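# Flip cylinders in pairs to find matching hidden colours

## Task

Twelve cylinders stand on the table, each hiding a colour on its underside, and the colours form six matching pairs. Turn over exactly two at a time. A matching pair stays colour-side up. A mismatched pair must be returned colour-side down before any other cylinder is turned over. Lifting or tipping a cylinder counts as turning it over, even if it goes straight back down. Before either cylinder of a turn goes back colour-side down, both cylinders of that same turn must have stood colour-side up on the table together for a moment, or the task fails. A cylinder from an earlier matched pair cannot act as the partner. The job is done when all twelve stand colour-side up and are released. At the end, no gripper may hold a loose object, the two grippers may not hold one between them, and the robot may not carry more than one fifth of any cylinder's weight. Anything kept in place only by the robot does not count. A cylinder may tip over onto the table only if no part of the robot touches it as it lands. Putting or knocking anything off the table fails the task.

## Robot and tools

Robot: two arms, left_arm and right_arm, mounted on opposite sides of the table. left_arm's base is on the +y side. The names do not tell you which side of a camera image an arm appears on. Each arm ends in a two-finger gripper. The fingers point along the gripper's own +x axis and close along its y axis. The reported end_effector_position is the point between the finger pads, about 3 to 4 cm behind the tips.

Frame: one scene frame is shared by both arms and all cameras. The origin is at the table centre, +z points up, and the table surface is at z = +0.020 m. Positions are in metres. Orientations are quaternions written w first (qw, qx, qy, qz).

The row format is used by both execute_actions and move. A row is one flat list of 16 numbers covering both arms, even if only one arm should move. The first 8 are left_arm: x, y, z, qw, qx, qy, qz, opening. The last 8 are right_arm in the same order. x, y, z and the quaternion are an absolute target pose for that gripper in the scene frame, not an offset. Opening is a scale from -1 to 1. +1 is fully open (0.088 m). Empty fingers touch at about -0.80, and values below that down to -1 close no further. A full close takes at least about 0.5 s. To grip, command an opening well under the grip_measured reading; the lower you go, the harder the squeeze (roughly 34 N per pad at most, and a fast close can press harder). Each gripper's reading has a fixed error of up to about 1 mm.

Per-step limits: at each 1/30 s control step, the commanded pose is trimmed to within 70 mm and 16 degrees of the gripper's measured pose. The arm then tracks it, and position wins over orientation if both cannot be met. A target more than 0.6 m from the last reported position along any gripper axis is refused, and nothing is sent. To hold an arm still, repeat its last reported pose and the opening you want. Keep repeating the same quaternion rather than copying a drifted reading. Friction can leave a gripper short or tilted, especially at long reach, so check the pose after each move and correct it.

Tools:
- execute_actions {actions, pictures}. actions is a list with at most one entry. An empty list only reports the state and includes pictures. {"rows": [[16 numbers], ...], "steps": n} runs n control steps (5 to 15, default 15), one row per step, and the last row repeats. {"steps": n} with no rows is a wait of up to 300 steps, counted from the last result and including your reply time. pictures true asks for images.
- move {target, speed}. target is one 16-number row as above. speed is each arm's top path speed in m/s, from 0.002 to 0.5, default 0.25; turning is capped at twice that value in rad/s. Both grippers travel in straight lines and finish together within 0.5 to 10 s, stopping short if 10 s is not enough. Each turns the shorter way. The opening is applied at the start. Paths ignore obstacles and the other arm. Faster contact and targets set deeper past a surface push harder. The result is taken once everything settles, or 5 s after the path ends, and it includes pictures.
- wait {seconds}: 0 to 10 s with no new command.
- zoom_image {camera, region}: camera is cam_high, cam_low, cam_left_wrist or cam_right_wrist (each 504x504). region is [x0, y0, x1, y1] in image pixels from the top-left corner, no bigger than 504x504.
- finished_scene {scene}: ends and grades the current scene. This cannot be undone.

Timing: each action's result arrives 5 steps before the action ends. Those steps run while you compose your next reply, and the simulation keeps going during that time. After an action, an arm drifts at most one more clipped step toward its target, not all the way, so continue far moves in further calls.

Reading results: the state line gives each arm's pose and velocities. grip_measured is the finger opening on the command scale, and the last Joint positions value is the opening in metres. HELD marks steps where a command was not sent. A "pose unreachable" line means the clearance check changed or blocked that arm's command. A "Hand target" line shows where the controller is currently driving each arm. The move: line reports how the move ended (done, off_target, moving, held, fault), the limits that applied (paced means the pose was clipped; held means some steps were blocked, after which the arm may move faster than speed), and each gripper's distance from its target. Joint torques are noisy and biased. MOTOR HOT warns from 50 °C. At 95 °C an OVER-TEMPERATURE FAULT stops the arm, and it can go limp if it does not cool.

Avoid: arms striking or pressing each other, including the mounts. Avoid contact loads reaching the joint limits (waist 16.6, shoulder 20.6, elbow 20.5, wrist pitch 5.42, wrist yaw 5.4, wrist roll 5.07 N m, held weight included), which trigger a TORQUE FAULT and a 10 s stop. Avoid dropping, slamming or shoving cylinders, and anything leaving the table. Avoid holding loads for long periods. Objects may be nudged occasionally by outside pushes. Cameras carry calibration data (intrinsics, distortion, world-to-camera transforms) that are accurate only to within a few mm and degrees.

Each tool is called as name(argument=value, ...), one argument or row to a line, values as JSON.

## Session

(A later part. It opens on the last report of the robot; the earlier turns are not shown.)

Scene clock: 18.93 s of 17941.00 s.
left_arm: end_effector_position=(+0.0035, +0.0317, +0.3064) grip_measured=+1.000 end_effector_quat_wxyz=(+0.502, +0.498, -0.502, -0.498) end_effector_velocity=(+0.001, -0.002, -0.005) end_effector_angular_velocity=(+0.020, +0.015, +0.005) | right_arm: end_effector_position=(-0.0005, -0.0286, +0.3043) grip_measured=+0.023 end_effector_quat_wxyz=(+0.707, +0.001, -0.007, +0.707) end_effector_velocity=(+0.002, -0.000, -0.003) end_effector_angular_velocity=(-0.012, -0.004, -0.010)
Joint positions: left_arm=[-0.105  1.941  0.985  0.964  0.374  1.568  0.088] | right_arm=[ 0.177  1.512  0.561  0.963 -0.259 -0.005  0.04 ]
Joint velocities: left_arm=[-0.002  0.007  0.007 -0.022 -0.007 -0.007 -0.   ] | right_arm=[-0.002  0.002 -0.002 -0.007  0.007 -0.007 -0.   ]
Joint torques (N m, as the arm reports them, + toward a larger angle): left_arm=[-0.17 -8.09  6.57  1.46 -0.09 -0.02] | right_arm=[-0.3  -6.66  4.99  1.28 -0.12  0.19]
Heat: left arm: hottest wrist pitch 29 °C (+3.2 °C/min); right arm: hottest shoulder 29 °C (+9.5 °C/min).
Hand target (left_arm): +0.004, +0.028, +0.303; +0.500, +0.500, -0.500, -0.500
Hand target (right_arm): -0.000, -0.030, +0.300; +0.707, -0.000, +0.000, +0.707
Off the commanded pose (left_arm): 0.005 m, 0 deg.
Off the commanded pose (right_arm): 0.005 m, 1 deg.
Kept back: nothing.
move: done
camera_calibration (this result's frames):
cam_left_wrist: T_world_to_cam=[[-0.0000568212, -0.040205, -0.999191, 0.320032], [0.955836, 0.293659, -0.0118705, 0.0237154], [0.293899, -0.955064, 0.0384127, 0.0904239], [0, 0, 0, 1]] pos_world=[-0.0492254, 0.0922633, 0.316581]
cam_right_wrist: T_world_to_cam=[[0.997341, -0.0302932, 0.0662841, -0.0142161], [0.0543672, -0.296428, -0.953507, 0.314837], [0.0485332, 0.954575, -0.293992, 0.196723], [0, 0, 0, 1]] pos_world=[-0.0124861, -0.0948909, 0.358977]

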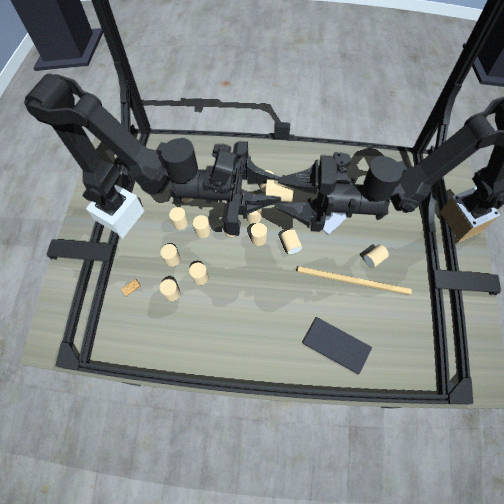

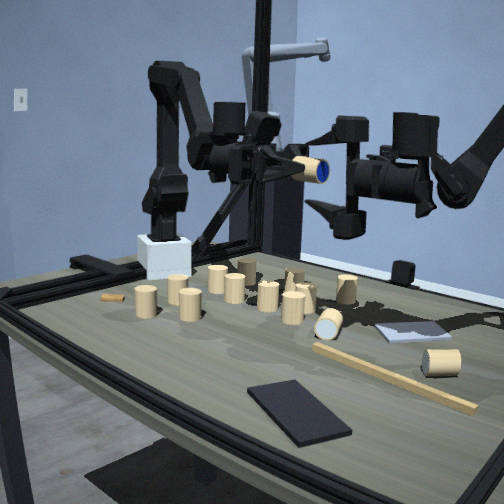

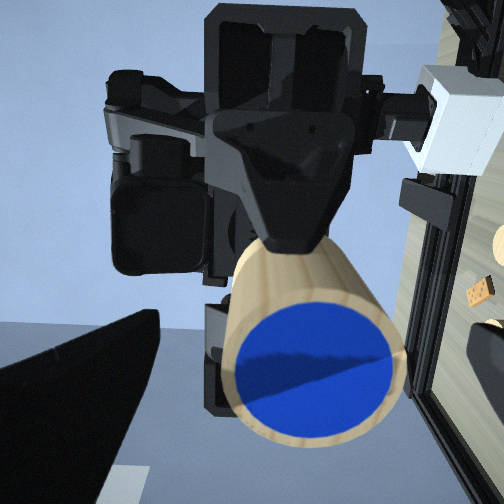

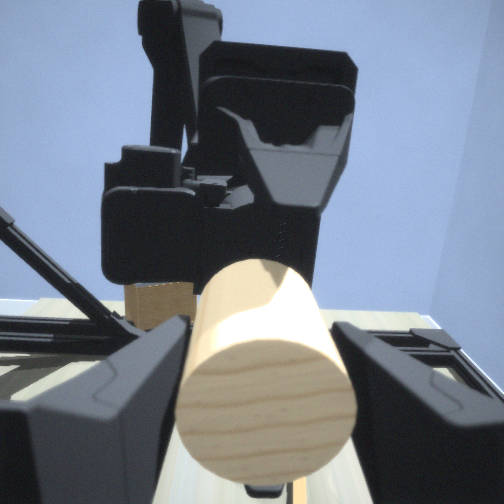

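move(
  target=[-0.004,0.028,0.303,0.5,0.5,-0.5,-0.5,0.5,0,-0.03,0.3,0.707,0,0,0.707,-0.3],
)

move(
  target=[-0.004,0.028,0.303,0.5,0.5,-0.5,-0.5,-0.3,0,-0.03,0.3,0.707,0,0,0.707,-0.3],
)

move(
  target=[-0.004,0.028,0.303,0.5,0.5,-0.5,-0.5,-0.3,0,-0.03,0.3,0.707,0,0,0.707,0.6],
)

move(
  target=[-0.004,0.07,0.303,0.5,0.5,-0.5,-0.5,-0.3,0,-0.12,0.3,0.707,0,0,0.707,0.6],
  speed=0.4,
)

move(
  target=[0.08,0.13,0.15,0.5,0.5,0.5,-0.5,-0.3,0.090,-0.174,0.15,0.5,-0.5,0.5,0.5,0.6],
  speed=0.5,
)

Scene clock: 19.93 s of 17941.00 s.
left_arm: end_effector_position=(-0.0032, +0.0289, +0.3066) grip_measured=+0.501 end_effector_quat_wxyz=(+0.502, +0.498, -0.502, -0.498) end_effector_velocity=(-0.000, +0.000, -0.001) end_effector_angular_velocity=(+0.007, +0.010, +0.005) | right_arm: end_effector_position=(-0.0003, -0.0287, +0.3043) grip_measured=+0.023 end_effector_quat_wxyz=(+0.707, +0.001, -0.007, +0.707) end_effector_velocity=(+0.002, -0.001, -0.005) end_effector_angular_velocity=(-0.021, -0.002, -0.000)
Joint positions: left_arm=[-0.125  1.942  0.986  0.964  0.355  1.568  0.064] | right_arm=[ 0.177  1.512  0.561  0.963 -0.259 -0.005  0.04 ]
Joint velocities: left_arm=[-0.002 -0.002 -0.002 -0.007 -0.007 -0.007 -0.001] | right_arm=[-0.007 -0.002 -0.002 -0.022 -0.007 -0.007 -0.   ]
Joint torques (N m, as the arm reports them, + toward a larger angle): left_arm=[-0.31 -9.32  5.63  1.63 -0.12  0.04] | right_arm=[-0.31 -6.68  5.05  1.28 -0.12  0.18]
Heat: left arm: hottest wrist pitch 29 °C (+3.0 °C/min); right arm: hottest shoulder 29 °C (+9.0 °C/min).
Hand target (left_arm): -0.004, +0.028, +0.303; +0.500, +0.500, -0.500, -0.500
Hand target (right_arm): +0.000, -0.030, +0.300; +0.707, +0.000, -0.000, +0.707
Off the commanded pose (left_arm): 0.004 m, 0 deg.
Off the commanded pose (right_arm): 0.005 m, 1 deg.
Kept back: nothing.
move: done
camera_calibration (this result's frames):
cam_left_wrist: T_world_to_cam=[[-0.000086225, -0.0406123, -0.999175, 0.320081], [0.95606, 0.292925, -0.0119887, 0.0311187], [0.29317, -0.955273, 0.0388025, 0.0895472], [0, 0, 0, 1]] pos_world=[-0.0559763, 0.0894257, 0.316715]
cam_right_wrist: T_world_to_cam=[[0.997329, -0.0306736, 0.0662841, -0.0143819], [0.0542541, -0.296448, -0.953507, 0.31482], [0.0488973, 0.954556, -0.293992, 0.19674], [0, 0, 0, 1]] pos_world=[-0.0123569, -0.094912, 0.358977]

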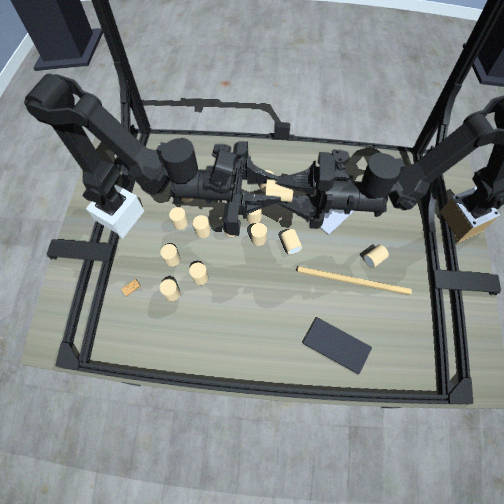

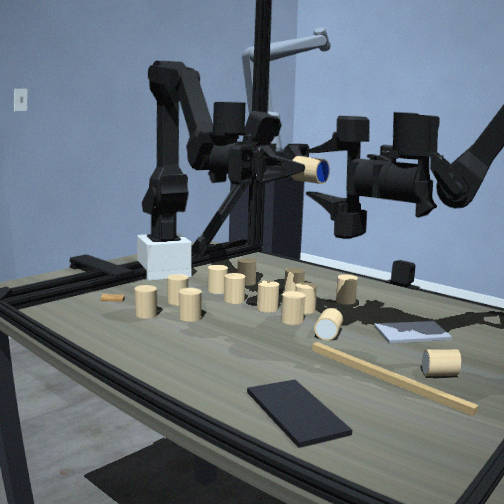

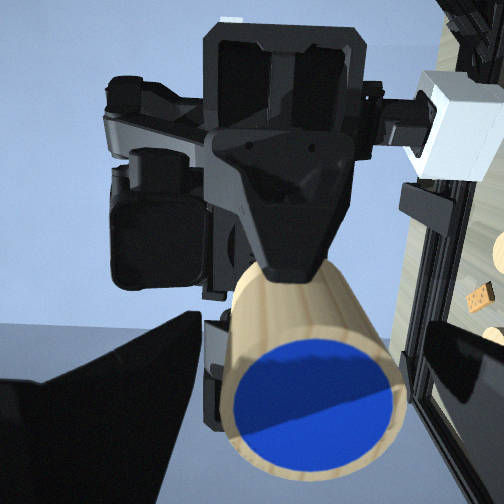

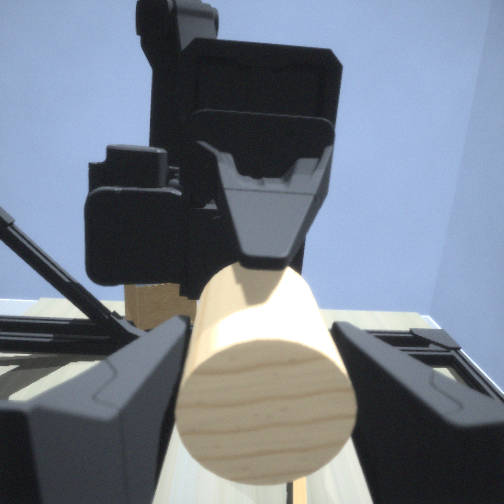

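Scene clock: 20.63 s of 17941.00 s.
left_arm: end_effector_position=(-0.0033, +0.0288, +0.3073) grip_measured=+0.020 end_effector_quat_wxyz=(+0.503, +0.497, -0.503, -0.497) end_effector_velocity=(-0.001, +0.001, -0.003) end_effector_angular_velocity=(+0.011, +0.012, +0.005) | right_arm: end_effector_position=(-0.0005, -0.0288, +0.3031) grip_measured=+0.023 end_effector_quat_wxyz=(+0.707, +0.000, -0.004, +0.707) end_effector_velocity=(-0.002, -0.001, -0.002) end_effector_angular_velocity=(-0.007, -0.006, +0.019)
Joint positions: left_arm=[-0.125  1.942  0.986  0.967  0.354  1.567  0.04 ] | right_arm=[ 0.177  1.512  0.56   0.958 -0.26  -0.005  0.04 ]
Joint velocities: left_arm=[-0.002 -0.002 -0.007 -0.007 -0.007 -0.007 -0.   ] | right_arm=[-0.002 -0.002 -0.002 -0.007 -0.022 -0.007 -0.   ]
Joint torques (N m, as the arm reports them, + toward a larger angle): left_arm=[-0.08 -9.19  5.58  1.34 -0.07  0.06] | right_arm=[-0.28 -6.69  5.17  1.54 -0.11  0.16]
Heat: left arm: hottest wrist pitch 29 °C (+2.9 °C/min); right arm: hottest shoulder 29 °C (+8.7 °C/min).
Hand target (left_arm): -0.004, +0.028, +0.303; +0.500, +0.500, -0.500, -0.500
Hand target (right_arm): -0.000, -0.030, +0.300; +0.707, +0.000, -0.000, +0.707
Off the commanded pose (left_arm): 0.004 m, 1 deg.
Off the commanded pose (right_arm): 0.003 m, 1 deg.
Kept back: nothing.
move: done
camera_calibration (this result's frames):
cam_left_wrist: T_world_to_cam=[[0.000744116, -0.043833, -0.999039, 0.32085], [0.955847, 0.293612, -0.0121703, 0.0311957], [0.293863, -0.954919, 0.0421161, 0.0884582], [0, 0, 0, 1]] pos_world=[-0.0560516, 0.0893748, 0.317196]
cam_right_wrist: T_world_to_cam=[[0.997485, -0.0295927, 0.0644058, -0.0135608], [0.0525515, -0.300977, -0.952182, 0.313115], [0.0475623, 0.953172, -0.298664, 0.197876], [0, 0, 0, 1]] pos_world=[-0.0123394, -0.0947707, 0.358115]

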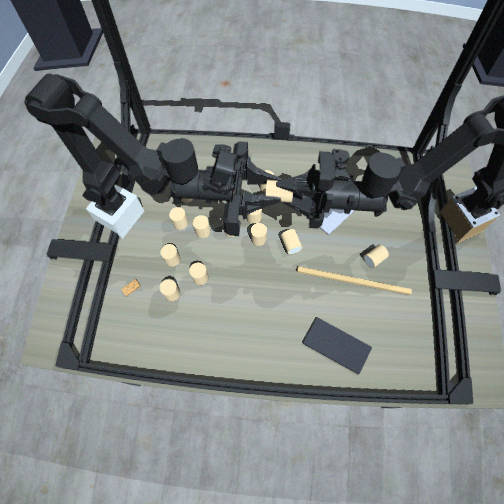

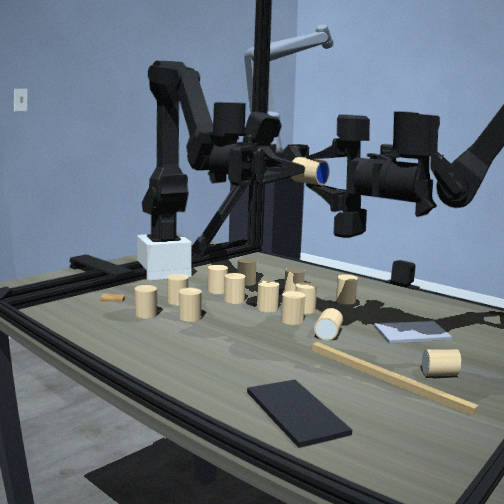

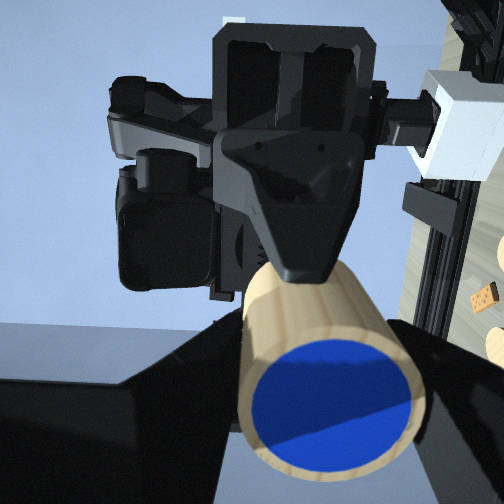

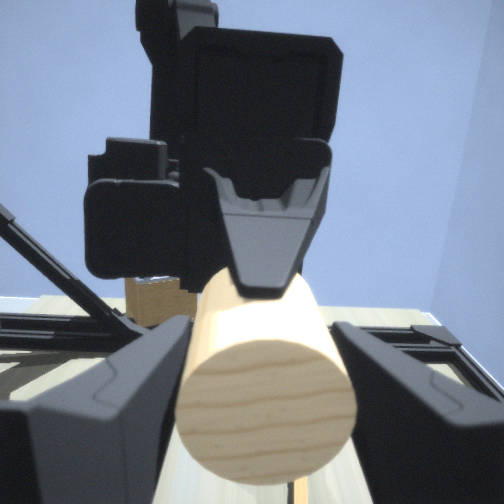

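Scene clock: 21.37 s of 17941.00 s.
left_arm: end_effector_position=(-0.0033, +0.0288, +0.3065) grip_measured=+0.019 end_effector_quat_wxyz=(+0.502, +0.498, -0.502, -0.498) end_effector_velocity=(-0.000, +0.000, +0.002) end_effector_angular_velocity=(-0.007, +0.019, +0.005) | right_arm: end_effector_position=(-0.0005, -0.0288, +0.3032) grip_measured=+0.598 end_effector_quat_wxyz=(+0.707, +0.000, -0.005, +0.707) end_effector_velocity=(-0.000, -0.000, -0.003) end_effector_angular_velocity=(-0.012, -0.004, +0.005)
Joint positions: left_arm=[-0.125  1.942  0.986  0.964  0.354  1.567  0.04 ] | right_arm=[ 0.177  1.512  0.56   0.959 -0.26  -0.005  0.068]
Joint velocities: left_arm=[-0.002 -0.002 -0.002  0.007 -0.007 -0.022 -0.   ] | right_arm=[-0.002  0.002 -0.002 -0.007 -0.007 -0.007  0.001]
Joint torques (N m, as the arm reports them, + toward a larger angle): left_arm=[-0.28 -9.34  5.63  1.63 -0.05  0.07] | right_arm=[-0.28 -6.65  5.15  1.52 -0.09  0.16]
Heat: left arm: hottest wrist pitch 30 °C (+5.6 °C/min); right arm: hottest shoulder 29 °C (+8.4 °C/min).
Hand target (left_arm): -0.004, +0.028, +0.303; +0.500, +0.500, -0.500, -0.500
Hand target (right_arm): +0.000, -0.030, +0.300; +0.707, +0.000, -0.000, +0.707
Off the commanded pose (left_arm): 0.004 m, 0 deg.
Off the commanded pose (right_arm): 0.003 m, 1 deg.
Kept back: nothing.
move: done
camera_calibration (this result's frames):
cam_left_wrist: T_world_to_cam=[[-0.000577091, -0.0402579, -0.999189, 0.319992], [0.955831, 0.293656, -0.0123836, 0.0312496], [0.293916, -0.955063, 0.0383103, 0.0896552], [0, 0, 0, 1]] pos_world=[-0.0560358, 0.089332, 0.316685]
cam_right_wrist: T_world_to_cam=[[0.997479, -0.0296165, 0.0644925, -0.0135929], [0.0526447, -0.300625, -0.952288, 0.313235], [0.0475915, 0.953282, -0.298308, 0.197796], [0, 0, 0, 1]] pos_world=[-0.0123449, -0.0947915, 0.358171]

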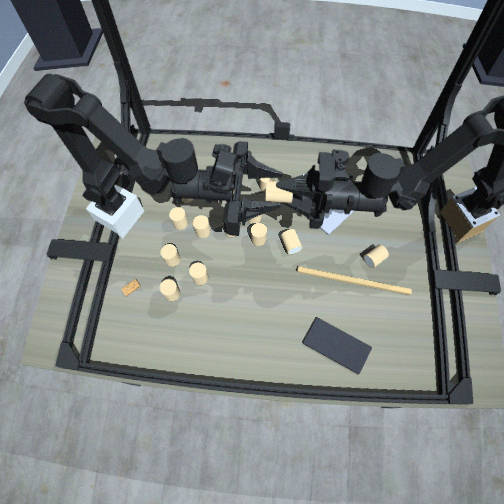

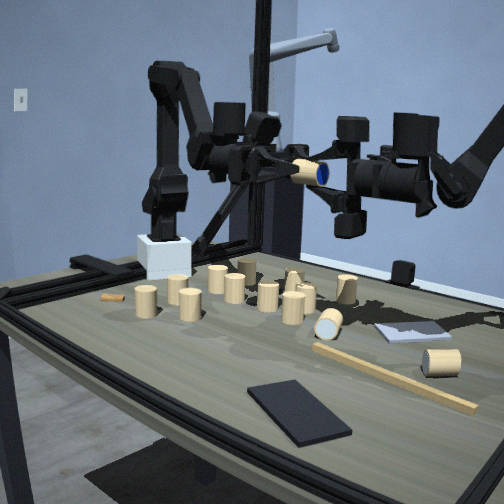

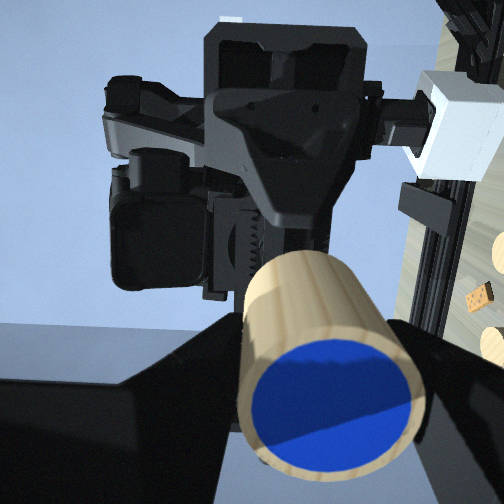

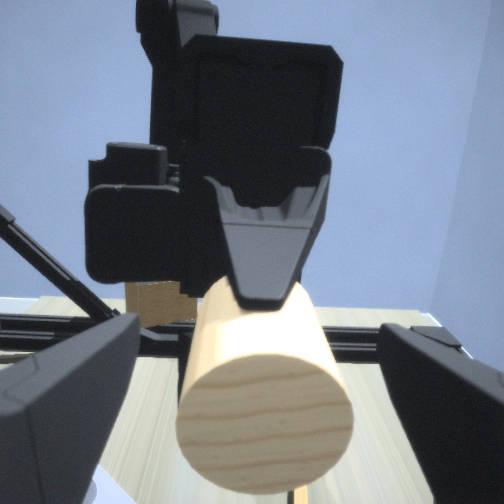

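Scene clock: 22.37 s of 17941.00 s.
left_arm: end_effector_position=(-0.0036, +0.0667, +0.3002) grip_measured=+0.018 end_effector_quat_wxyz=(+0.500, +0.500, -0.497, -0.503) end_effector_velocity=(-0.001, +0.002, +0.001) end_effector_angular_velocity=(+0.002, +0.008, +0.005) | right_arm: end_effector_position=(+0.0003, -0.1173, +0.3037) grip_measured=+0.600 end_effector_quat_wxyz=(+0.707, +0.001, -0.005, +0.707) end_effector_velocity=(-0.002, -0.004, -0.003) end_effector_angular_velocity=(-0.011, -0.003, +0.015)
Joint positions: left_arm=[-0.088  1.844  0.825  1.012  0.391  1.568  0.04 ] | right_arm=[ 0.046  1.095  0.286  0.817 -0.39  -0.003  0.068]
Joint velocities: left_arm=[-0.002 -0.012 -0.007 -0.007 -0.007 -0.007 -0.   ] | right_arm=[-0.007 -0.022 -0.012 -0.022 -0.022 -0.007 -0.   ]
Joint torques (N m, as the arm reports them, + toward a larger angle): left_arm=[  0.08 -10.48   4.68   1.89   0.13   0.14] | right_arm=[-0.32 -4.62  5.16  1.13 -0.14  0.16]
Heat: left arm: hottest wrist pitch 30 °C (+5.4 °C/min); right arm: hottest shoulder 29 °C (+8.0 °C/min).
Hand target (left_arm): -0.004, +0.070, +0.303; +0.500, +0.500, -0.500, -0.500
Hand target (right_arm): -0.000, -0.120, +0.300; +0.707, +0.000, +0.000, +0.707
Off the commanded pose (left_arm): 0.004 m, 0 deg.
Off the commanded pose (right_arm): 0.005 m, 1 deg.
Kept back: nothing.
move: done
camera_calibration (this result's frames):
cam_left_wrist: T_world_to_cam=[[-0.00492425, -0.027118, -0.99962, 0.314405], [0.955664, 0.294184, -0.0126884, 0.0204072], [0.294417, -0.955364, 0.0244671, 0.130351], [0, 0, 0, 1]] pos_world=[-0.0563319, 0.127056, 0.311355]
cam_right_wrist: T_world_to_cam=[[0.997464, -0.030085, 0.0644955, -0.0170888], [0.0525775, -0.299237, -0.952729, 0.287323], [0.0479623, 0.953704, -0.296897, 0.281869], [0, 0, 0, 1]] pos_world=[-0.0115803, -0.183356, 0.358529]

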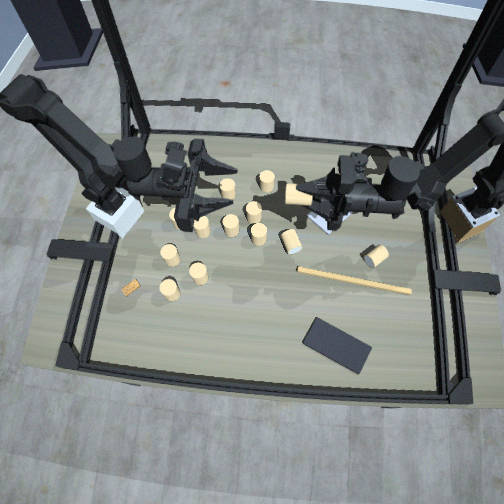

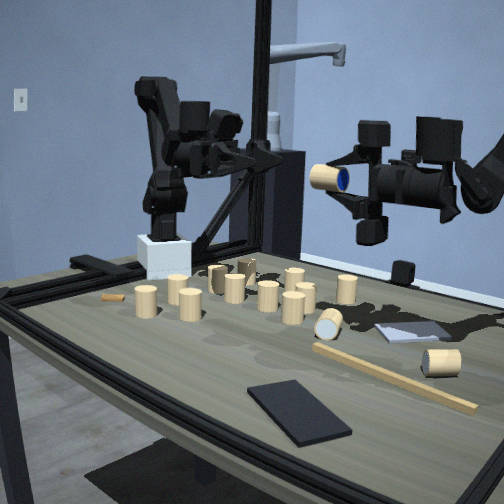

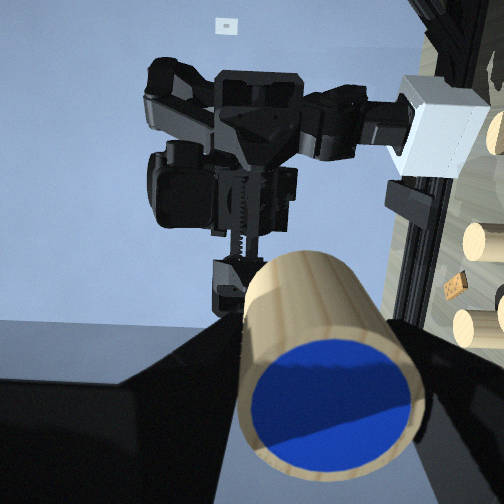

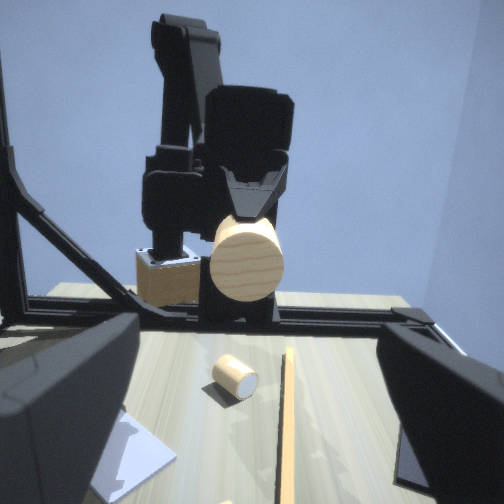

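Scene clock: 25.10 s of 17941.00 s.
left_arm: end_effector_position=(+0.0799, +0.1291, +0.1524) grip_measured=+0.017 end_effector_quat_wxyz=(+0.504, +0.498, +0.497, -0.501) end_effector_velocity=(-0.001, +0.002, -0.001) end_effector_angular_velocity=(+0.027, +0.006, +0.020) | right_arm: end_effector_position=(+0.0887, -0.1768, +0.1523) grip_measured=+0.600 end_effector_quat_wxyz=(+0.499, -0.498, +0.499, +0.504) end_effector_velocity=(-0.003, -0.004, -0.001) end_effector_angular_velocity=(-0.019, +0.020, -0.010)
Joint positions: left_arm=[ 0.009  2.337  1.92  -1.143  0.002  0.486  0.04 ] | right_arm=[-0.116  1.744  1.128 -0.952 -0.009 -0.557  0.068]
Joint velocities: left_arm=[-0.002  0.017  0.027 -0.037 -0.007 -0.022 -0.   ] | right_arm=[-0.002  0.007  0.002 -0.022 -0.007  0.007  0.   ]
Joint torques (N m, as the arm reports them, + toward a larger angle): left_arm=[  0.16 -10.2    6.35   0.15   0.09  -0.11] | right_arm=[ 0.29 -6.82  6.72 -0.11  0.   -0.14]
Heat: left arm: hottest wrist pitch 30 °C (+4.8 °C/min); right arm: hottest shoulder 29 °C (+7.2 °C/min).
Hand target (left_arm): +0.081, +0.128, +0.148; +0.502, +0.496, +0.502, -0.500
Hand target (right_arm): +0.089, -0.175, +0.151; +0.495, -0.501, +0.499, +0.504
Off the commanded pose (left_arm): 0.003 m, 1 deg.
Off the commanded pose (right_arm): 0.004 m, 1 deg.
Kept back: nothing.
move: done
camera_calibration (this result's frames):
cam_left_wrist: T_world_to_cam=[[-0.99932, -0.00250527, -0.0367875, 0.0983336], [-0.0128359, 0.958922, 0.28338, -0.13322], [0.0345663, 0.283659, -0.958302, 0.179591], [0, 0, 0, 1]] pos_world=[0.090349, 0.0770509, 0.213472]
cam_right_wrist: T_world_to_cam=[[0.997768, 0.0624404, 0.0236764, -0.0747357], [0.0524936, -0.952532, 0.299879, -0.185665], [0.041277, -0.297967, -0.953683, 0.168762], [0, 0, 0, 1]] pos_world=[0.0773491, -0.121899, 0.218392]

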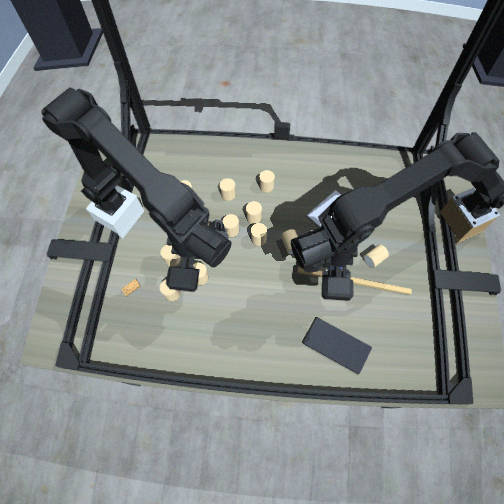

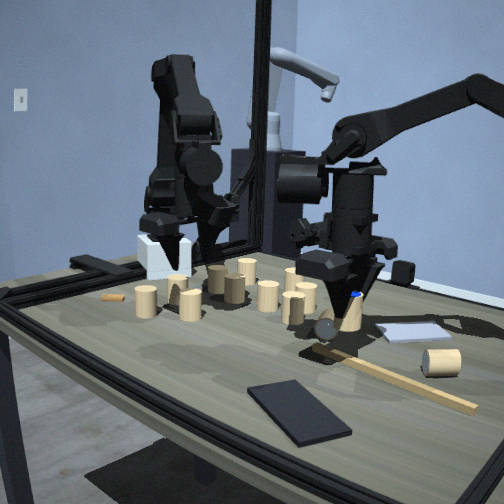

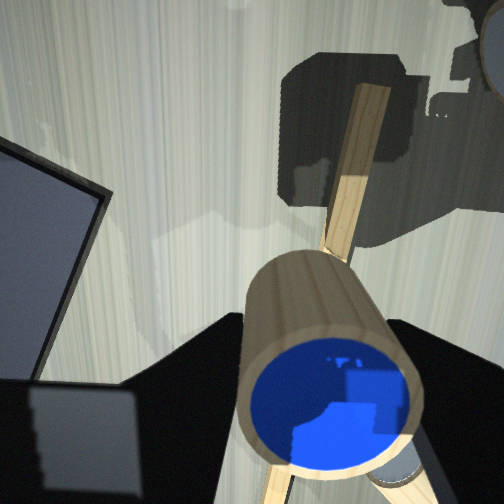

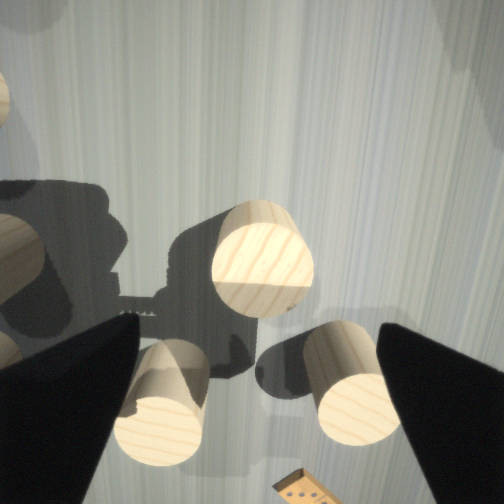

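move(
  target=[0.14,0.05,0.13,0.5,0.5,0.5,-0.5,-0.3,0.090,-0.174,0.075,0.5,-0.5,0.5,0.5,0.6],
)

move(
  target=[0.14,0.05,0.078,0.5,0.5,0.5,-0.5,-0.3,0.090,-0.174,0.075,0.5,-0.5,0.5,0.5,-0.3],
  speed=0.1,
)

Scene clock: 26.53 s of 17941.00 s.
left_arm: end_effector_position=(+0.1376, +0.0522, +0.1364) grip_measured=+0.016 end_effector_quat_wxyz=(+0.573, +0.475, +0.421, -0.518) end_effector_velocity=(-0.001, +0.001, -0.003) end_effector_angular_velocity=(+0.013, +0.001, +0.006) | right_arm: end_effector_position=(+0.0920, -0.1716, +0.0806) grip_measured=+0.600 end_effector_quat_wxyz=(+0.505, -0.498, +0.494, +0.503) end_effector_velocity=(+0.002, +0.003, -0.001) end_effector_angular_velocity=(+0.018, -0.003, -0.010)
Joint positions: left_arm=[ 0.036  2.618  2.348 -1.079  0.002  0.515  0.04 ] | right_arm=[-0.113  1.894  0.994 -0.654 -0.003 -0.552  0.068]
Joint velocities: left_arm=[-0.002  0.007  0.002 -0.007 -0.007 -0.007 -0.   ] | right_arm=[-0.002  0.002 -0.002  0.022 -0.007  0.007 -0.   ]
Joint torques (N m, as the arm reports them, + toward a larger angle): left_arm=[  0.03 -12.35   7.14   0.9   -0.05   0.05] | right_arm=[ 0.3  -7.25  3.59  0.28  0.    0.18]
Heat: left arm: hottest wrist pitch 30 °C (+4.5 °C/min); right arm: hottest shoulder 29 °C (+6.8 °C/min).
Hand target (left_arm): +0.139, +0.051, +0.130; +0.572, +0.477, +0.422, -0.518
Hand target (right_arm): +0.089, -0.175, +0.075; +0.500, -0.500, +0.500, +0.500
Off the commanded pose (left_arm): 0.007 m, 13 deg.
Off the commanded pose (right_arm): 0.006 m, 1 deg.
joint sent to its limit (left arm) — the command would take joint 3 (elbow) past its upper limit, so that joint was sent only as far as its limit.
Kept back: nothing.
move: off_target (left_arm)
camera_calibration (this result's frames):
cam_left_wrist: T_world_to_cam=[[-0.990096, -0.0172581, -0.139329, 0.168675], [-0.0314755, 0.99444, 0.100493, -0.0285054], [0.13682, 0.103883, -0.985134, 0.183029], [0, 0, 0, 1]] pos_world=[0.141065, 0.0122442, 0.206674]
cam_right_wrist: T_world_to_cam=[[0.997468, 0.060582, 0.037256, -0.0780258], [0.0471128, -0.955262, 0.291984, -0.158673], [0.0532782, -0.28949, -0.955697, 0.102329], [0, 0, 0, 1]] pos_world=[0.0798518, -0.117224, 0.147033]

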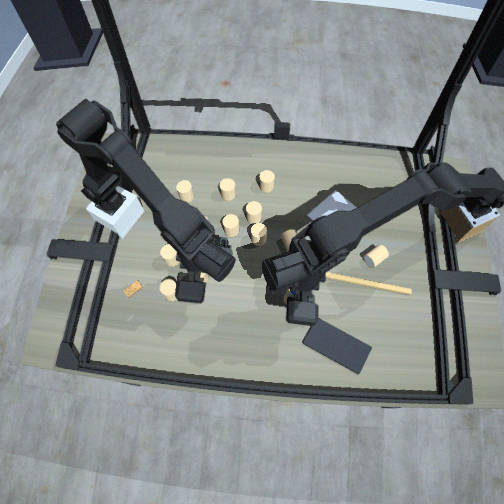

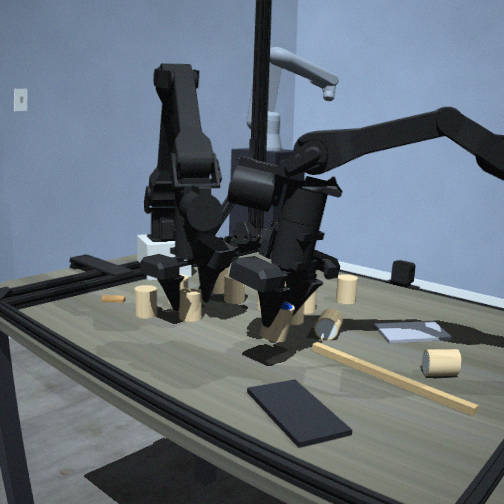

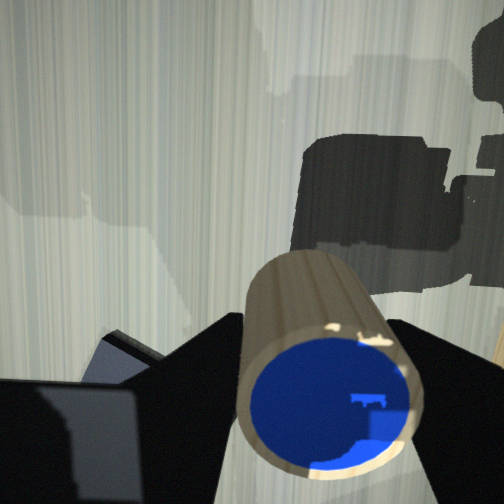

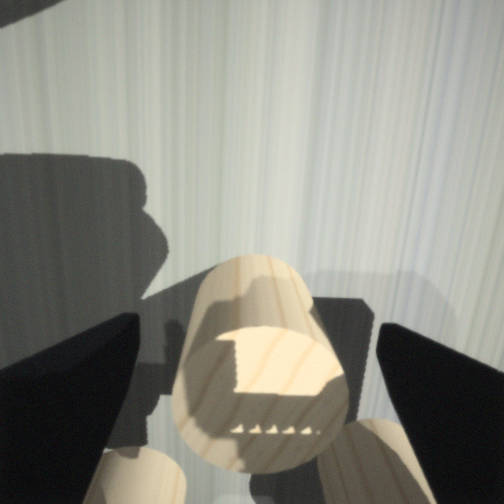

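Scene clock: 27.93 s of 17941.00 s.
left_arm: end_effector_position=(+0.1390, +0.0498, +0.0913) grip_measured=+0.016 end_effector_quat_wxyz=(+0.563, +0.479, +0.433, -0.516) end_effector_velocity=(+0.002, +0.000, -0.002) end_effector_angular_velocity=(+0.009, -0.021, -0.005) | right_arm: end_effector_position=(+0.0917, -0.1717, +0.0804) grip_measured=+0.021 end_effector_quat_wxyz=(+0.504, -0.498, +0.494, +0.503) end_effector_velocity=(-0.000, -0.003, -0.001) end_effector_angular_velocity=(-0.007, +0.013, +0.000)
Joint positions: left_arm=[ 0.036  2.71   2.353 -1.022  0.002  0.515  0.04 ] | right_arm=[-0.113  1.895  0.994 -0.655 -0.003 -0.552  0.04 ]
Joint velocities: left_arm=[-0.002  0.002 -0.002  0.007 -0.022  0.007 -0.   ] | right_arm=[-0.007  0.002 -0.002 -0.007 -0.007 -0.007 -0.   ]
Joint torques (N m, as the arm reports them, + toward a larger angle): left_arm=[  0.07 -11.1    6.7    0.98  -0.05   0.04] | right_arm=[ 0.25 -6.94  4.01  0.37  0.01  0.18]
Heat: left arm: hottest wrist pitch 30 °C (+4.3 °C/min); right arm: hottest shoulder 29 °C (+6.4 °C/min).
Hand target (left_arm): +0.139, +0.051, +0.078; +0.558, +0.481, +0.439, -0.514
Hand target (right_arm): +0.090, -0.174, +0.075; +0.500, -0.500, +0.500, +0.500
Off the commanded pose (left_arm): 0.013 m, 11 deg.
Off the commanded pose (right_arm): 0.006 m, 1 deg.
joint sent to its limit (left arm) — the command would take joint 3 (elbow) past its upper limit, so that joint was sent only as far as its limit.
Kept back: nothing.
move: off_target (left_arm)
camera_calibration (this result's frames):
cam_left_wrist: T_world_to_cam=[[-0.992112, -0.0136764, -0.124602, 0.162533], [-0.0298026, 0.991262, 0.128494, -0.0241403], [0.121756, 0.131194, -0.983851, 0.139251], [0, 0, 0, 1]] pos_world=[0.143577, 0.0078834, 0.160356]
cam_right_wrist: T_world_to_cam=[[0.997501, 0.0606168, 0.0362828, -0.0776924], [0.0473903, -0.955035, 0.29268, -0.158697], [0.0523927, -0.29023, -0.955522, 0.102055], [0, 0, 0, 1]] pos_world=[0.079672, -0.117233, 0.146782]

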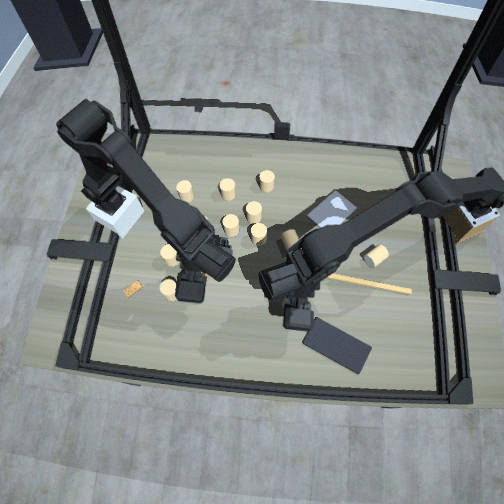

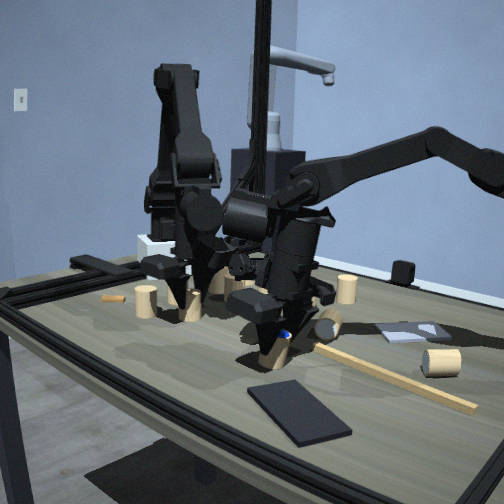

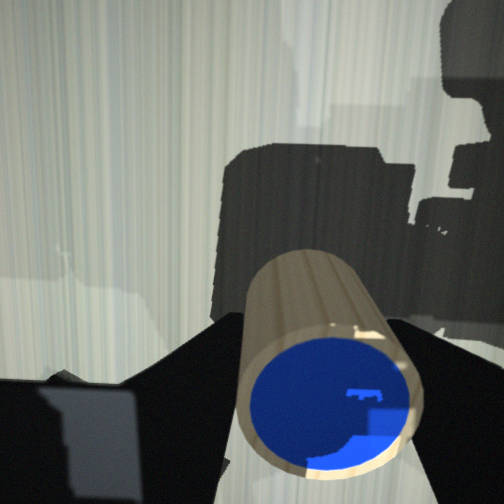

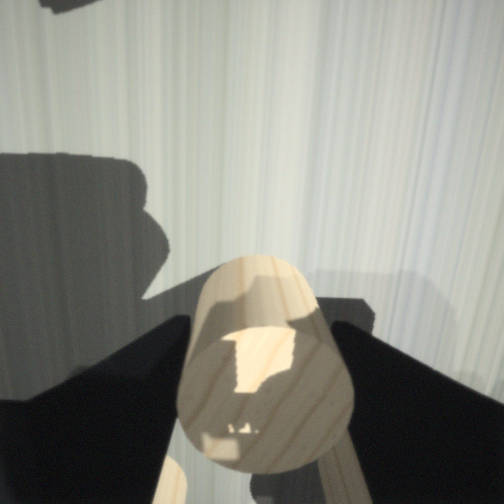

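move(
  target=[0.145,0.25,0.14,0.5,0.5,0.5,-0.5,-0.3,0.090,-0.174,0.17,0.5,-0.5,0.5,0.5,-0.3],
)

move(
  target=[0.145,0.25,0.078,0.5,0.5,0.5,-0.5,-0.3,0,-0.03,0.3,0.707,0,0,0.707,-0.3],
  speed=0.5,
)

Scene clock: 29.77 s of 17941.00 s.
left_arm: end_effector_position=(+0.1468, +0.2472, +0.1366) grip_measured=+0.016 end_effector_quat_wxyz=(+0.500, +0.499, +0.502, -0.499) end_effector_velocity=(-0.005, +0.002, +0.002) end_effector_angular_velocity=(+0.000, +0.010, +0.005) | right_arm: end_effector_position=(+0.0895, -0.1754, +0.1645) grip_measured=+0.022 end_effector_quat_wxyz=(+0.494, -0.501, +0.505, +0.500) end_effector_velocity=(+0.000, -0.003, +0.000) end_effector_angular_velocity=(-0.010, -0.002, +0.005)
Joint positions: left_arm=[ 0.301  2.144  1.533 -0.962  0.     0.777  0.04 ] | right_arm=[-0.113  1.749  1.185 -1.023 -0.003 -0.552  0.04 ]
Joint velocities: left_arm=[-0.002 -0.012 -0.012 -0.007  0.007 -0.007 -0.   ] | right_arm=[-0.002 -0.002 -0.002 -0.007  0.007 -0.007  0.   ]
Joint torques (N m, as the arm reports them, + toward a larger angle): left_arm=[  0.13 -12.8    4.12   0.35  -0.03   0.1 ] | right_arm=[ 0.23 -9.7   7.   -0.14  0.    0.16]
Heat: left arm: hottest shoulder 31 °C (+6.0 °C/min); right arm: hottest shoulder 29 °C (+6.0 °C/min).
Hand target (left_arm): +0.146, +0.250, +0.140; +0.501, +0.500, +0.500, -0.499
Hand target (right_arm): +0.091, -0.173, +0.170; +0.500, -0.500, +0.500, +0.500
Off the commanded pose (left_arm): 0.005 m, 0 deg.
Off the commanded pose (right_arm): 0.006 m, 1 deg.
Kept back: nothing.
move: done
camera_calibration (this result's frames):
cam_left_wrist: T_world_to_cam=[[-0.99951, -0.00247056, -0.0311893, 0.164172], [-0.0115743, 0.955353, 0.295242, -0.242028], [0.0290674, 0.295458, -0.954913, 0.126107], [0, 0, 0, 1]] pos_world=[0.157624, 0.194368, 0.196998]
cam_right_wrist: T_world_to_cam=[[0.997948, 0.0613677, 0.0182462, -0.0752198], [0.0523966, -0.946626, 0.318047, -0.189961], [0.0367901, -0.316438, -0.947899, 0.17699], [0, 0, 0, 1]] pos_world=[0.0785073, -0.119199, 0.229558]

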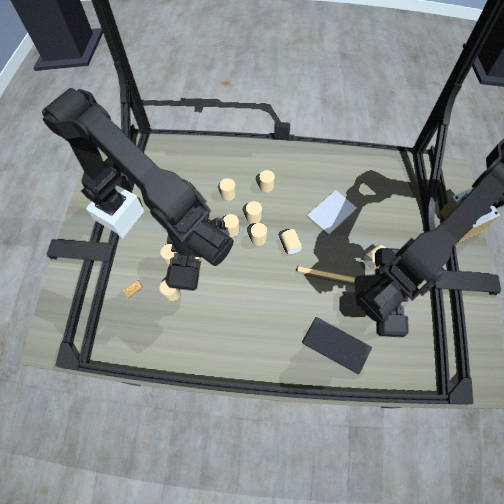

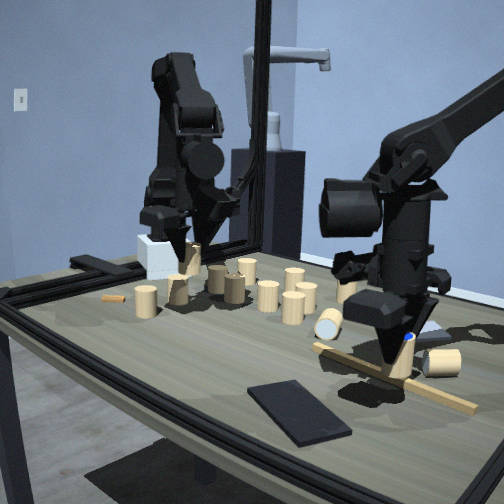

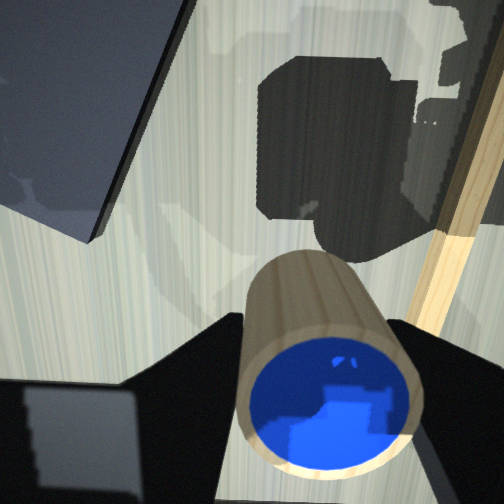

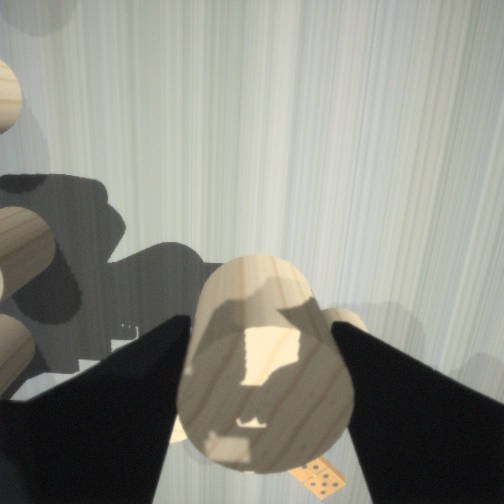

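Scene clock: 32.07 s of 17941.00 s.
left_arm: end_effector_position=(+0.1482, +0.2458, +0.0859) grip_measured=+0.016 end_effector_quat_wxyz=(+0.508, +0.499, +0.492, -0.500) end_effector_velocity=(-0.002, +0.002, +0.001) end_effector_angular_velocity=(+0.010, +0.000, +0.005) | right_arm: end_effector_position=(+0.0016, -0.0288, +0.3047) grip_measured=+0.021 end_effector_quat_wxyz=(+0.711, -0.002, -0.010, +0.703) end_effector_velocity=(-0.002, +0.001, -0.002) end_effector_angular_velocity=(-0.002, -0.007, +0.010)
Joint positions: left_arm=[ 0.301  2.218  1.431 -0.761  0.     0.779  0.04 ] | right_arm=[ 0.175  1.511  0.561  0.961 -0.25  -0.014  0.04 ]
Joint velocities: left_arm=[-0.002 -0.007 -0.007 -0.007 -0.007 -0.007  0.   ] | right_arm=[ 0.002  0.007 -0.002  0.007 -0.007 -0.007 -0.   ]
Joint torques (N m, as the arm reports them, + toward a larger angle): left_arm=[ 0.14 -9.13  3.91  0.52  0.    0.11] | right_arm=[ 0.23 -5.8   4.89  1.61  0.05  0.19]
Heat: left arm: hottest shoulder 31 °C (+5.6 °C/min); right arm: hottest shoulder 30 °C (+7.5 °C/min).
Hand target (left_arm): +0.145, +0.250, +0.078; +0.500, +0.500, +0.500, -0.500
Hand target (right_arm): +0.001, -0.029, +0.299; +0.711, -0.003, -0.003, +0.703
Off the commanded pose (left_arm): 0.010 m, 1 deg.
Off the commanded pose (right_arm): 0.005 m, 1 deg.
Kept back: nothing.
move: off_target (left_arm)
camera_calibration (this result's frames):
cam_left_wrist: T_world_to_cam=[[-0.998791, -0.00167512, -0.0491258, 0.165182], [-0.0152651, 0.960574, 0.277605, -0.224951], [0.046724, 0.278019, -0.959438, 0.0801086], [0, 0, 0, 1]] pos_world=[0.157806, 0.194087, 0.147422]
cam_right_wrist: T_world_to_cam=[[0.996315, -0.0410397, 0.075314, -0.0193918], [0.059802, -0.297062, -0.952984, 0.314834], [0.0614832, 0.953976, -0.293514, 0.19666], [0, 0, 0, 1]] pos_world=[-0.0115987, -0.0948795, 0.359214]

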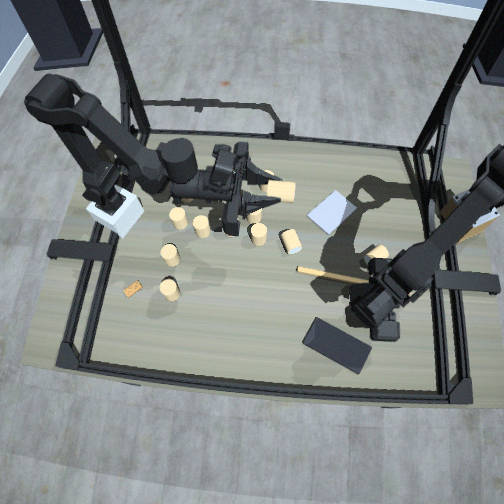

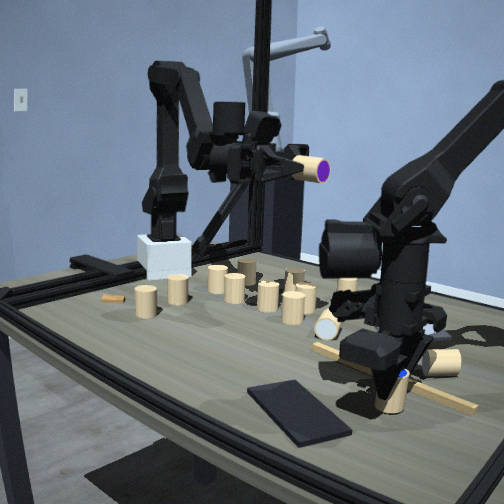

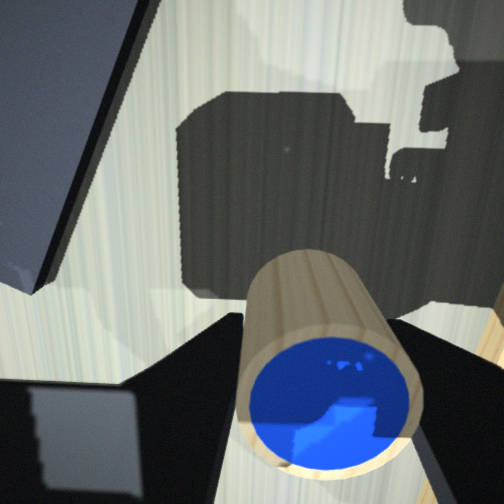

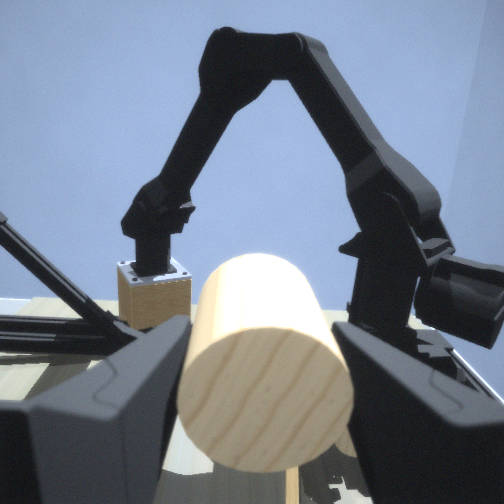

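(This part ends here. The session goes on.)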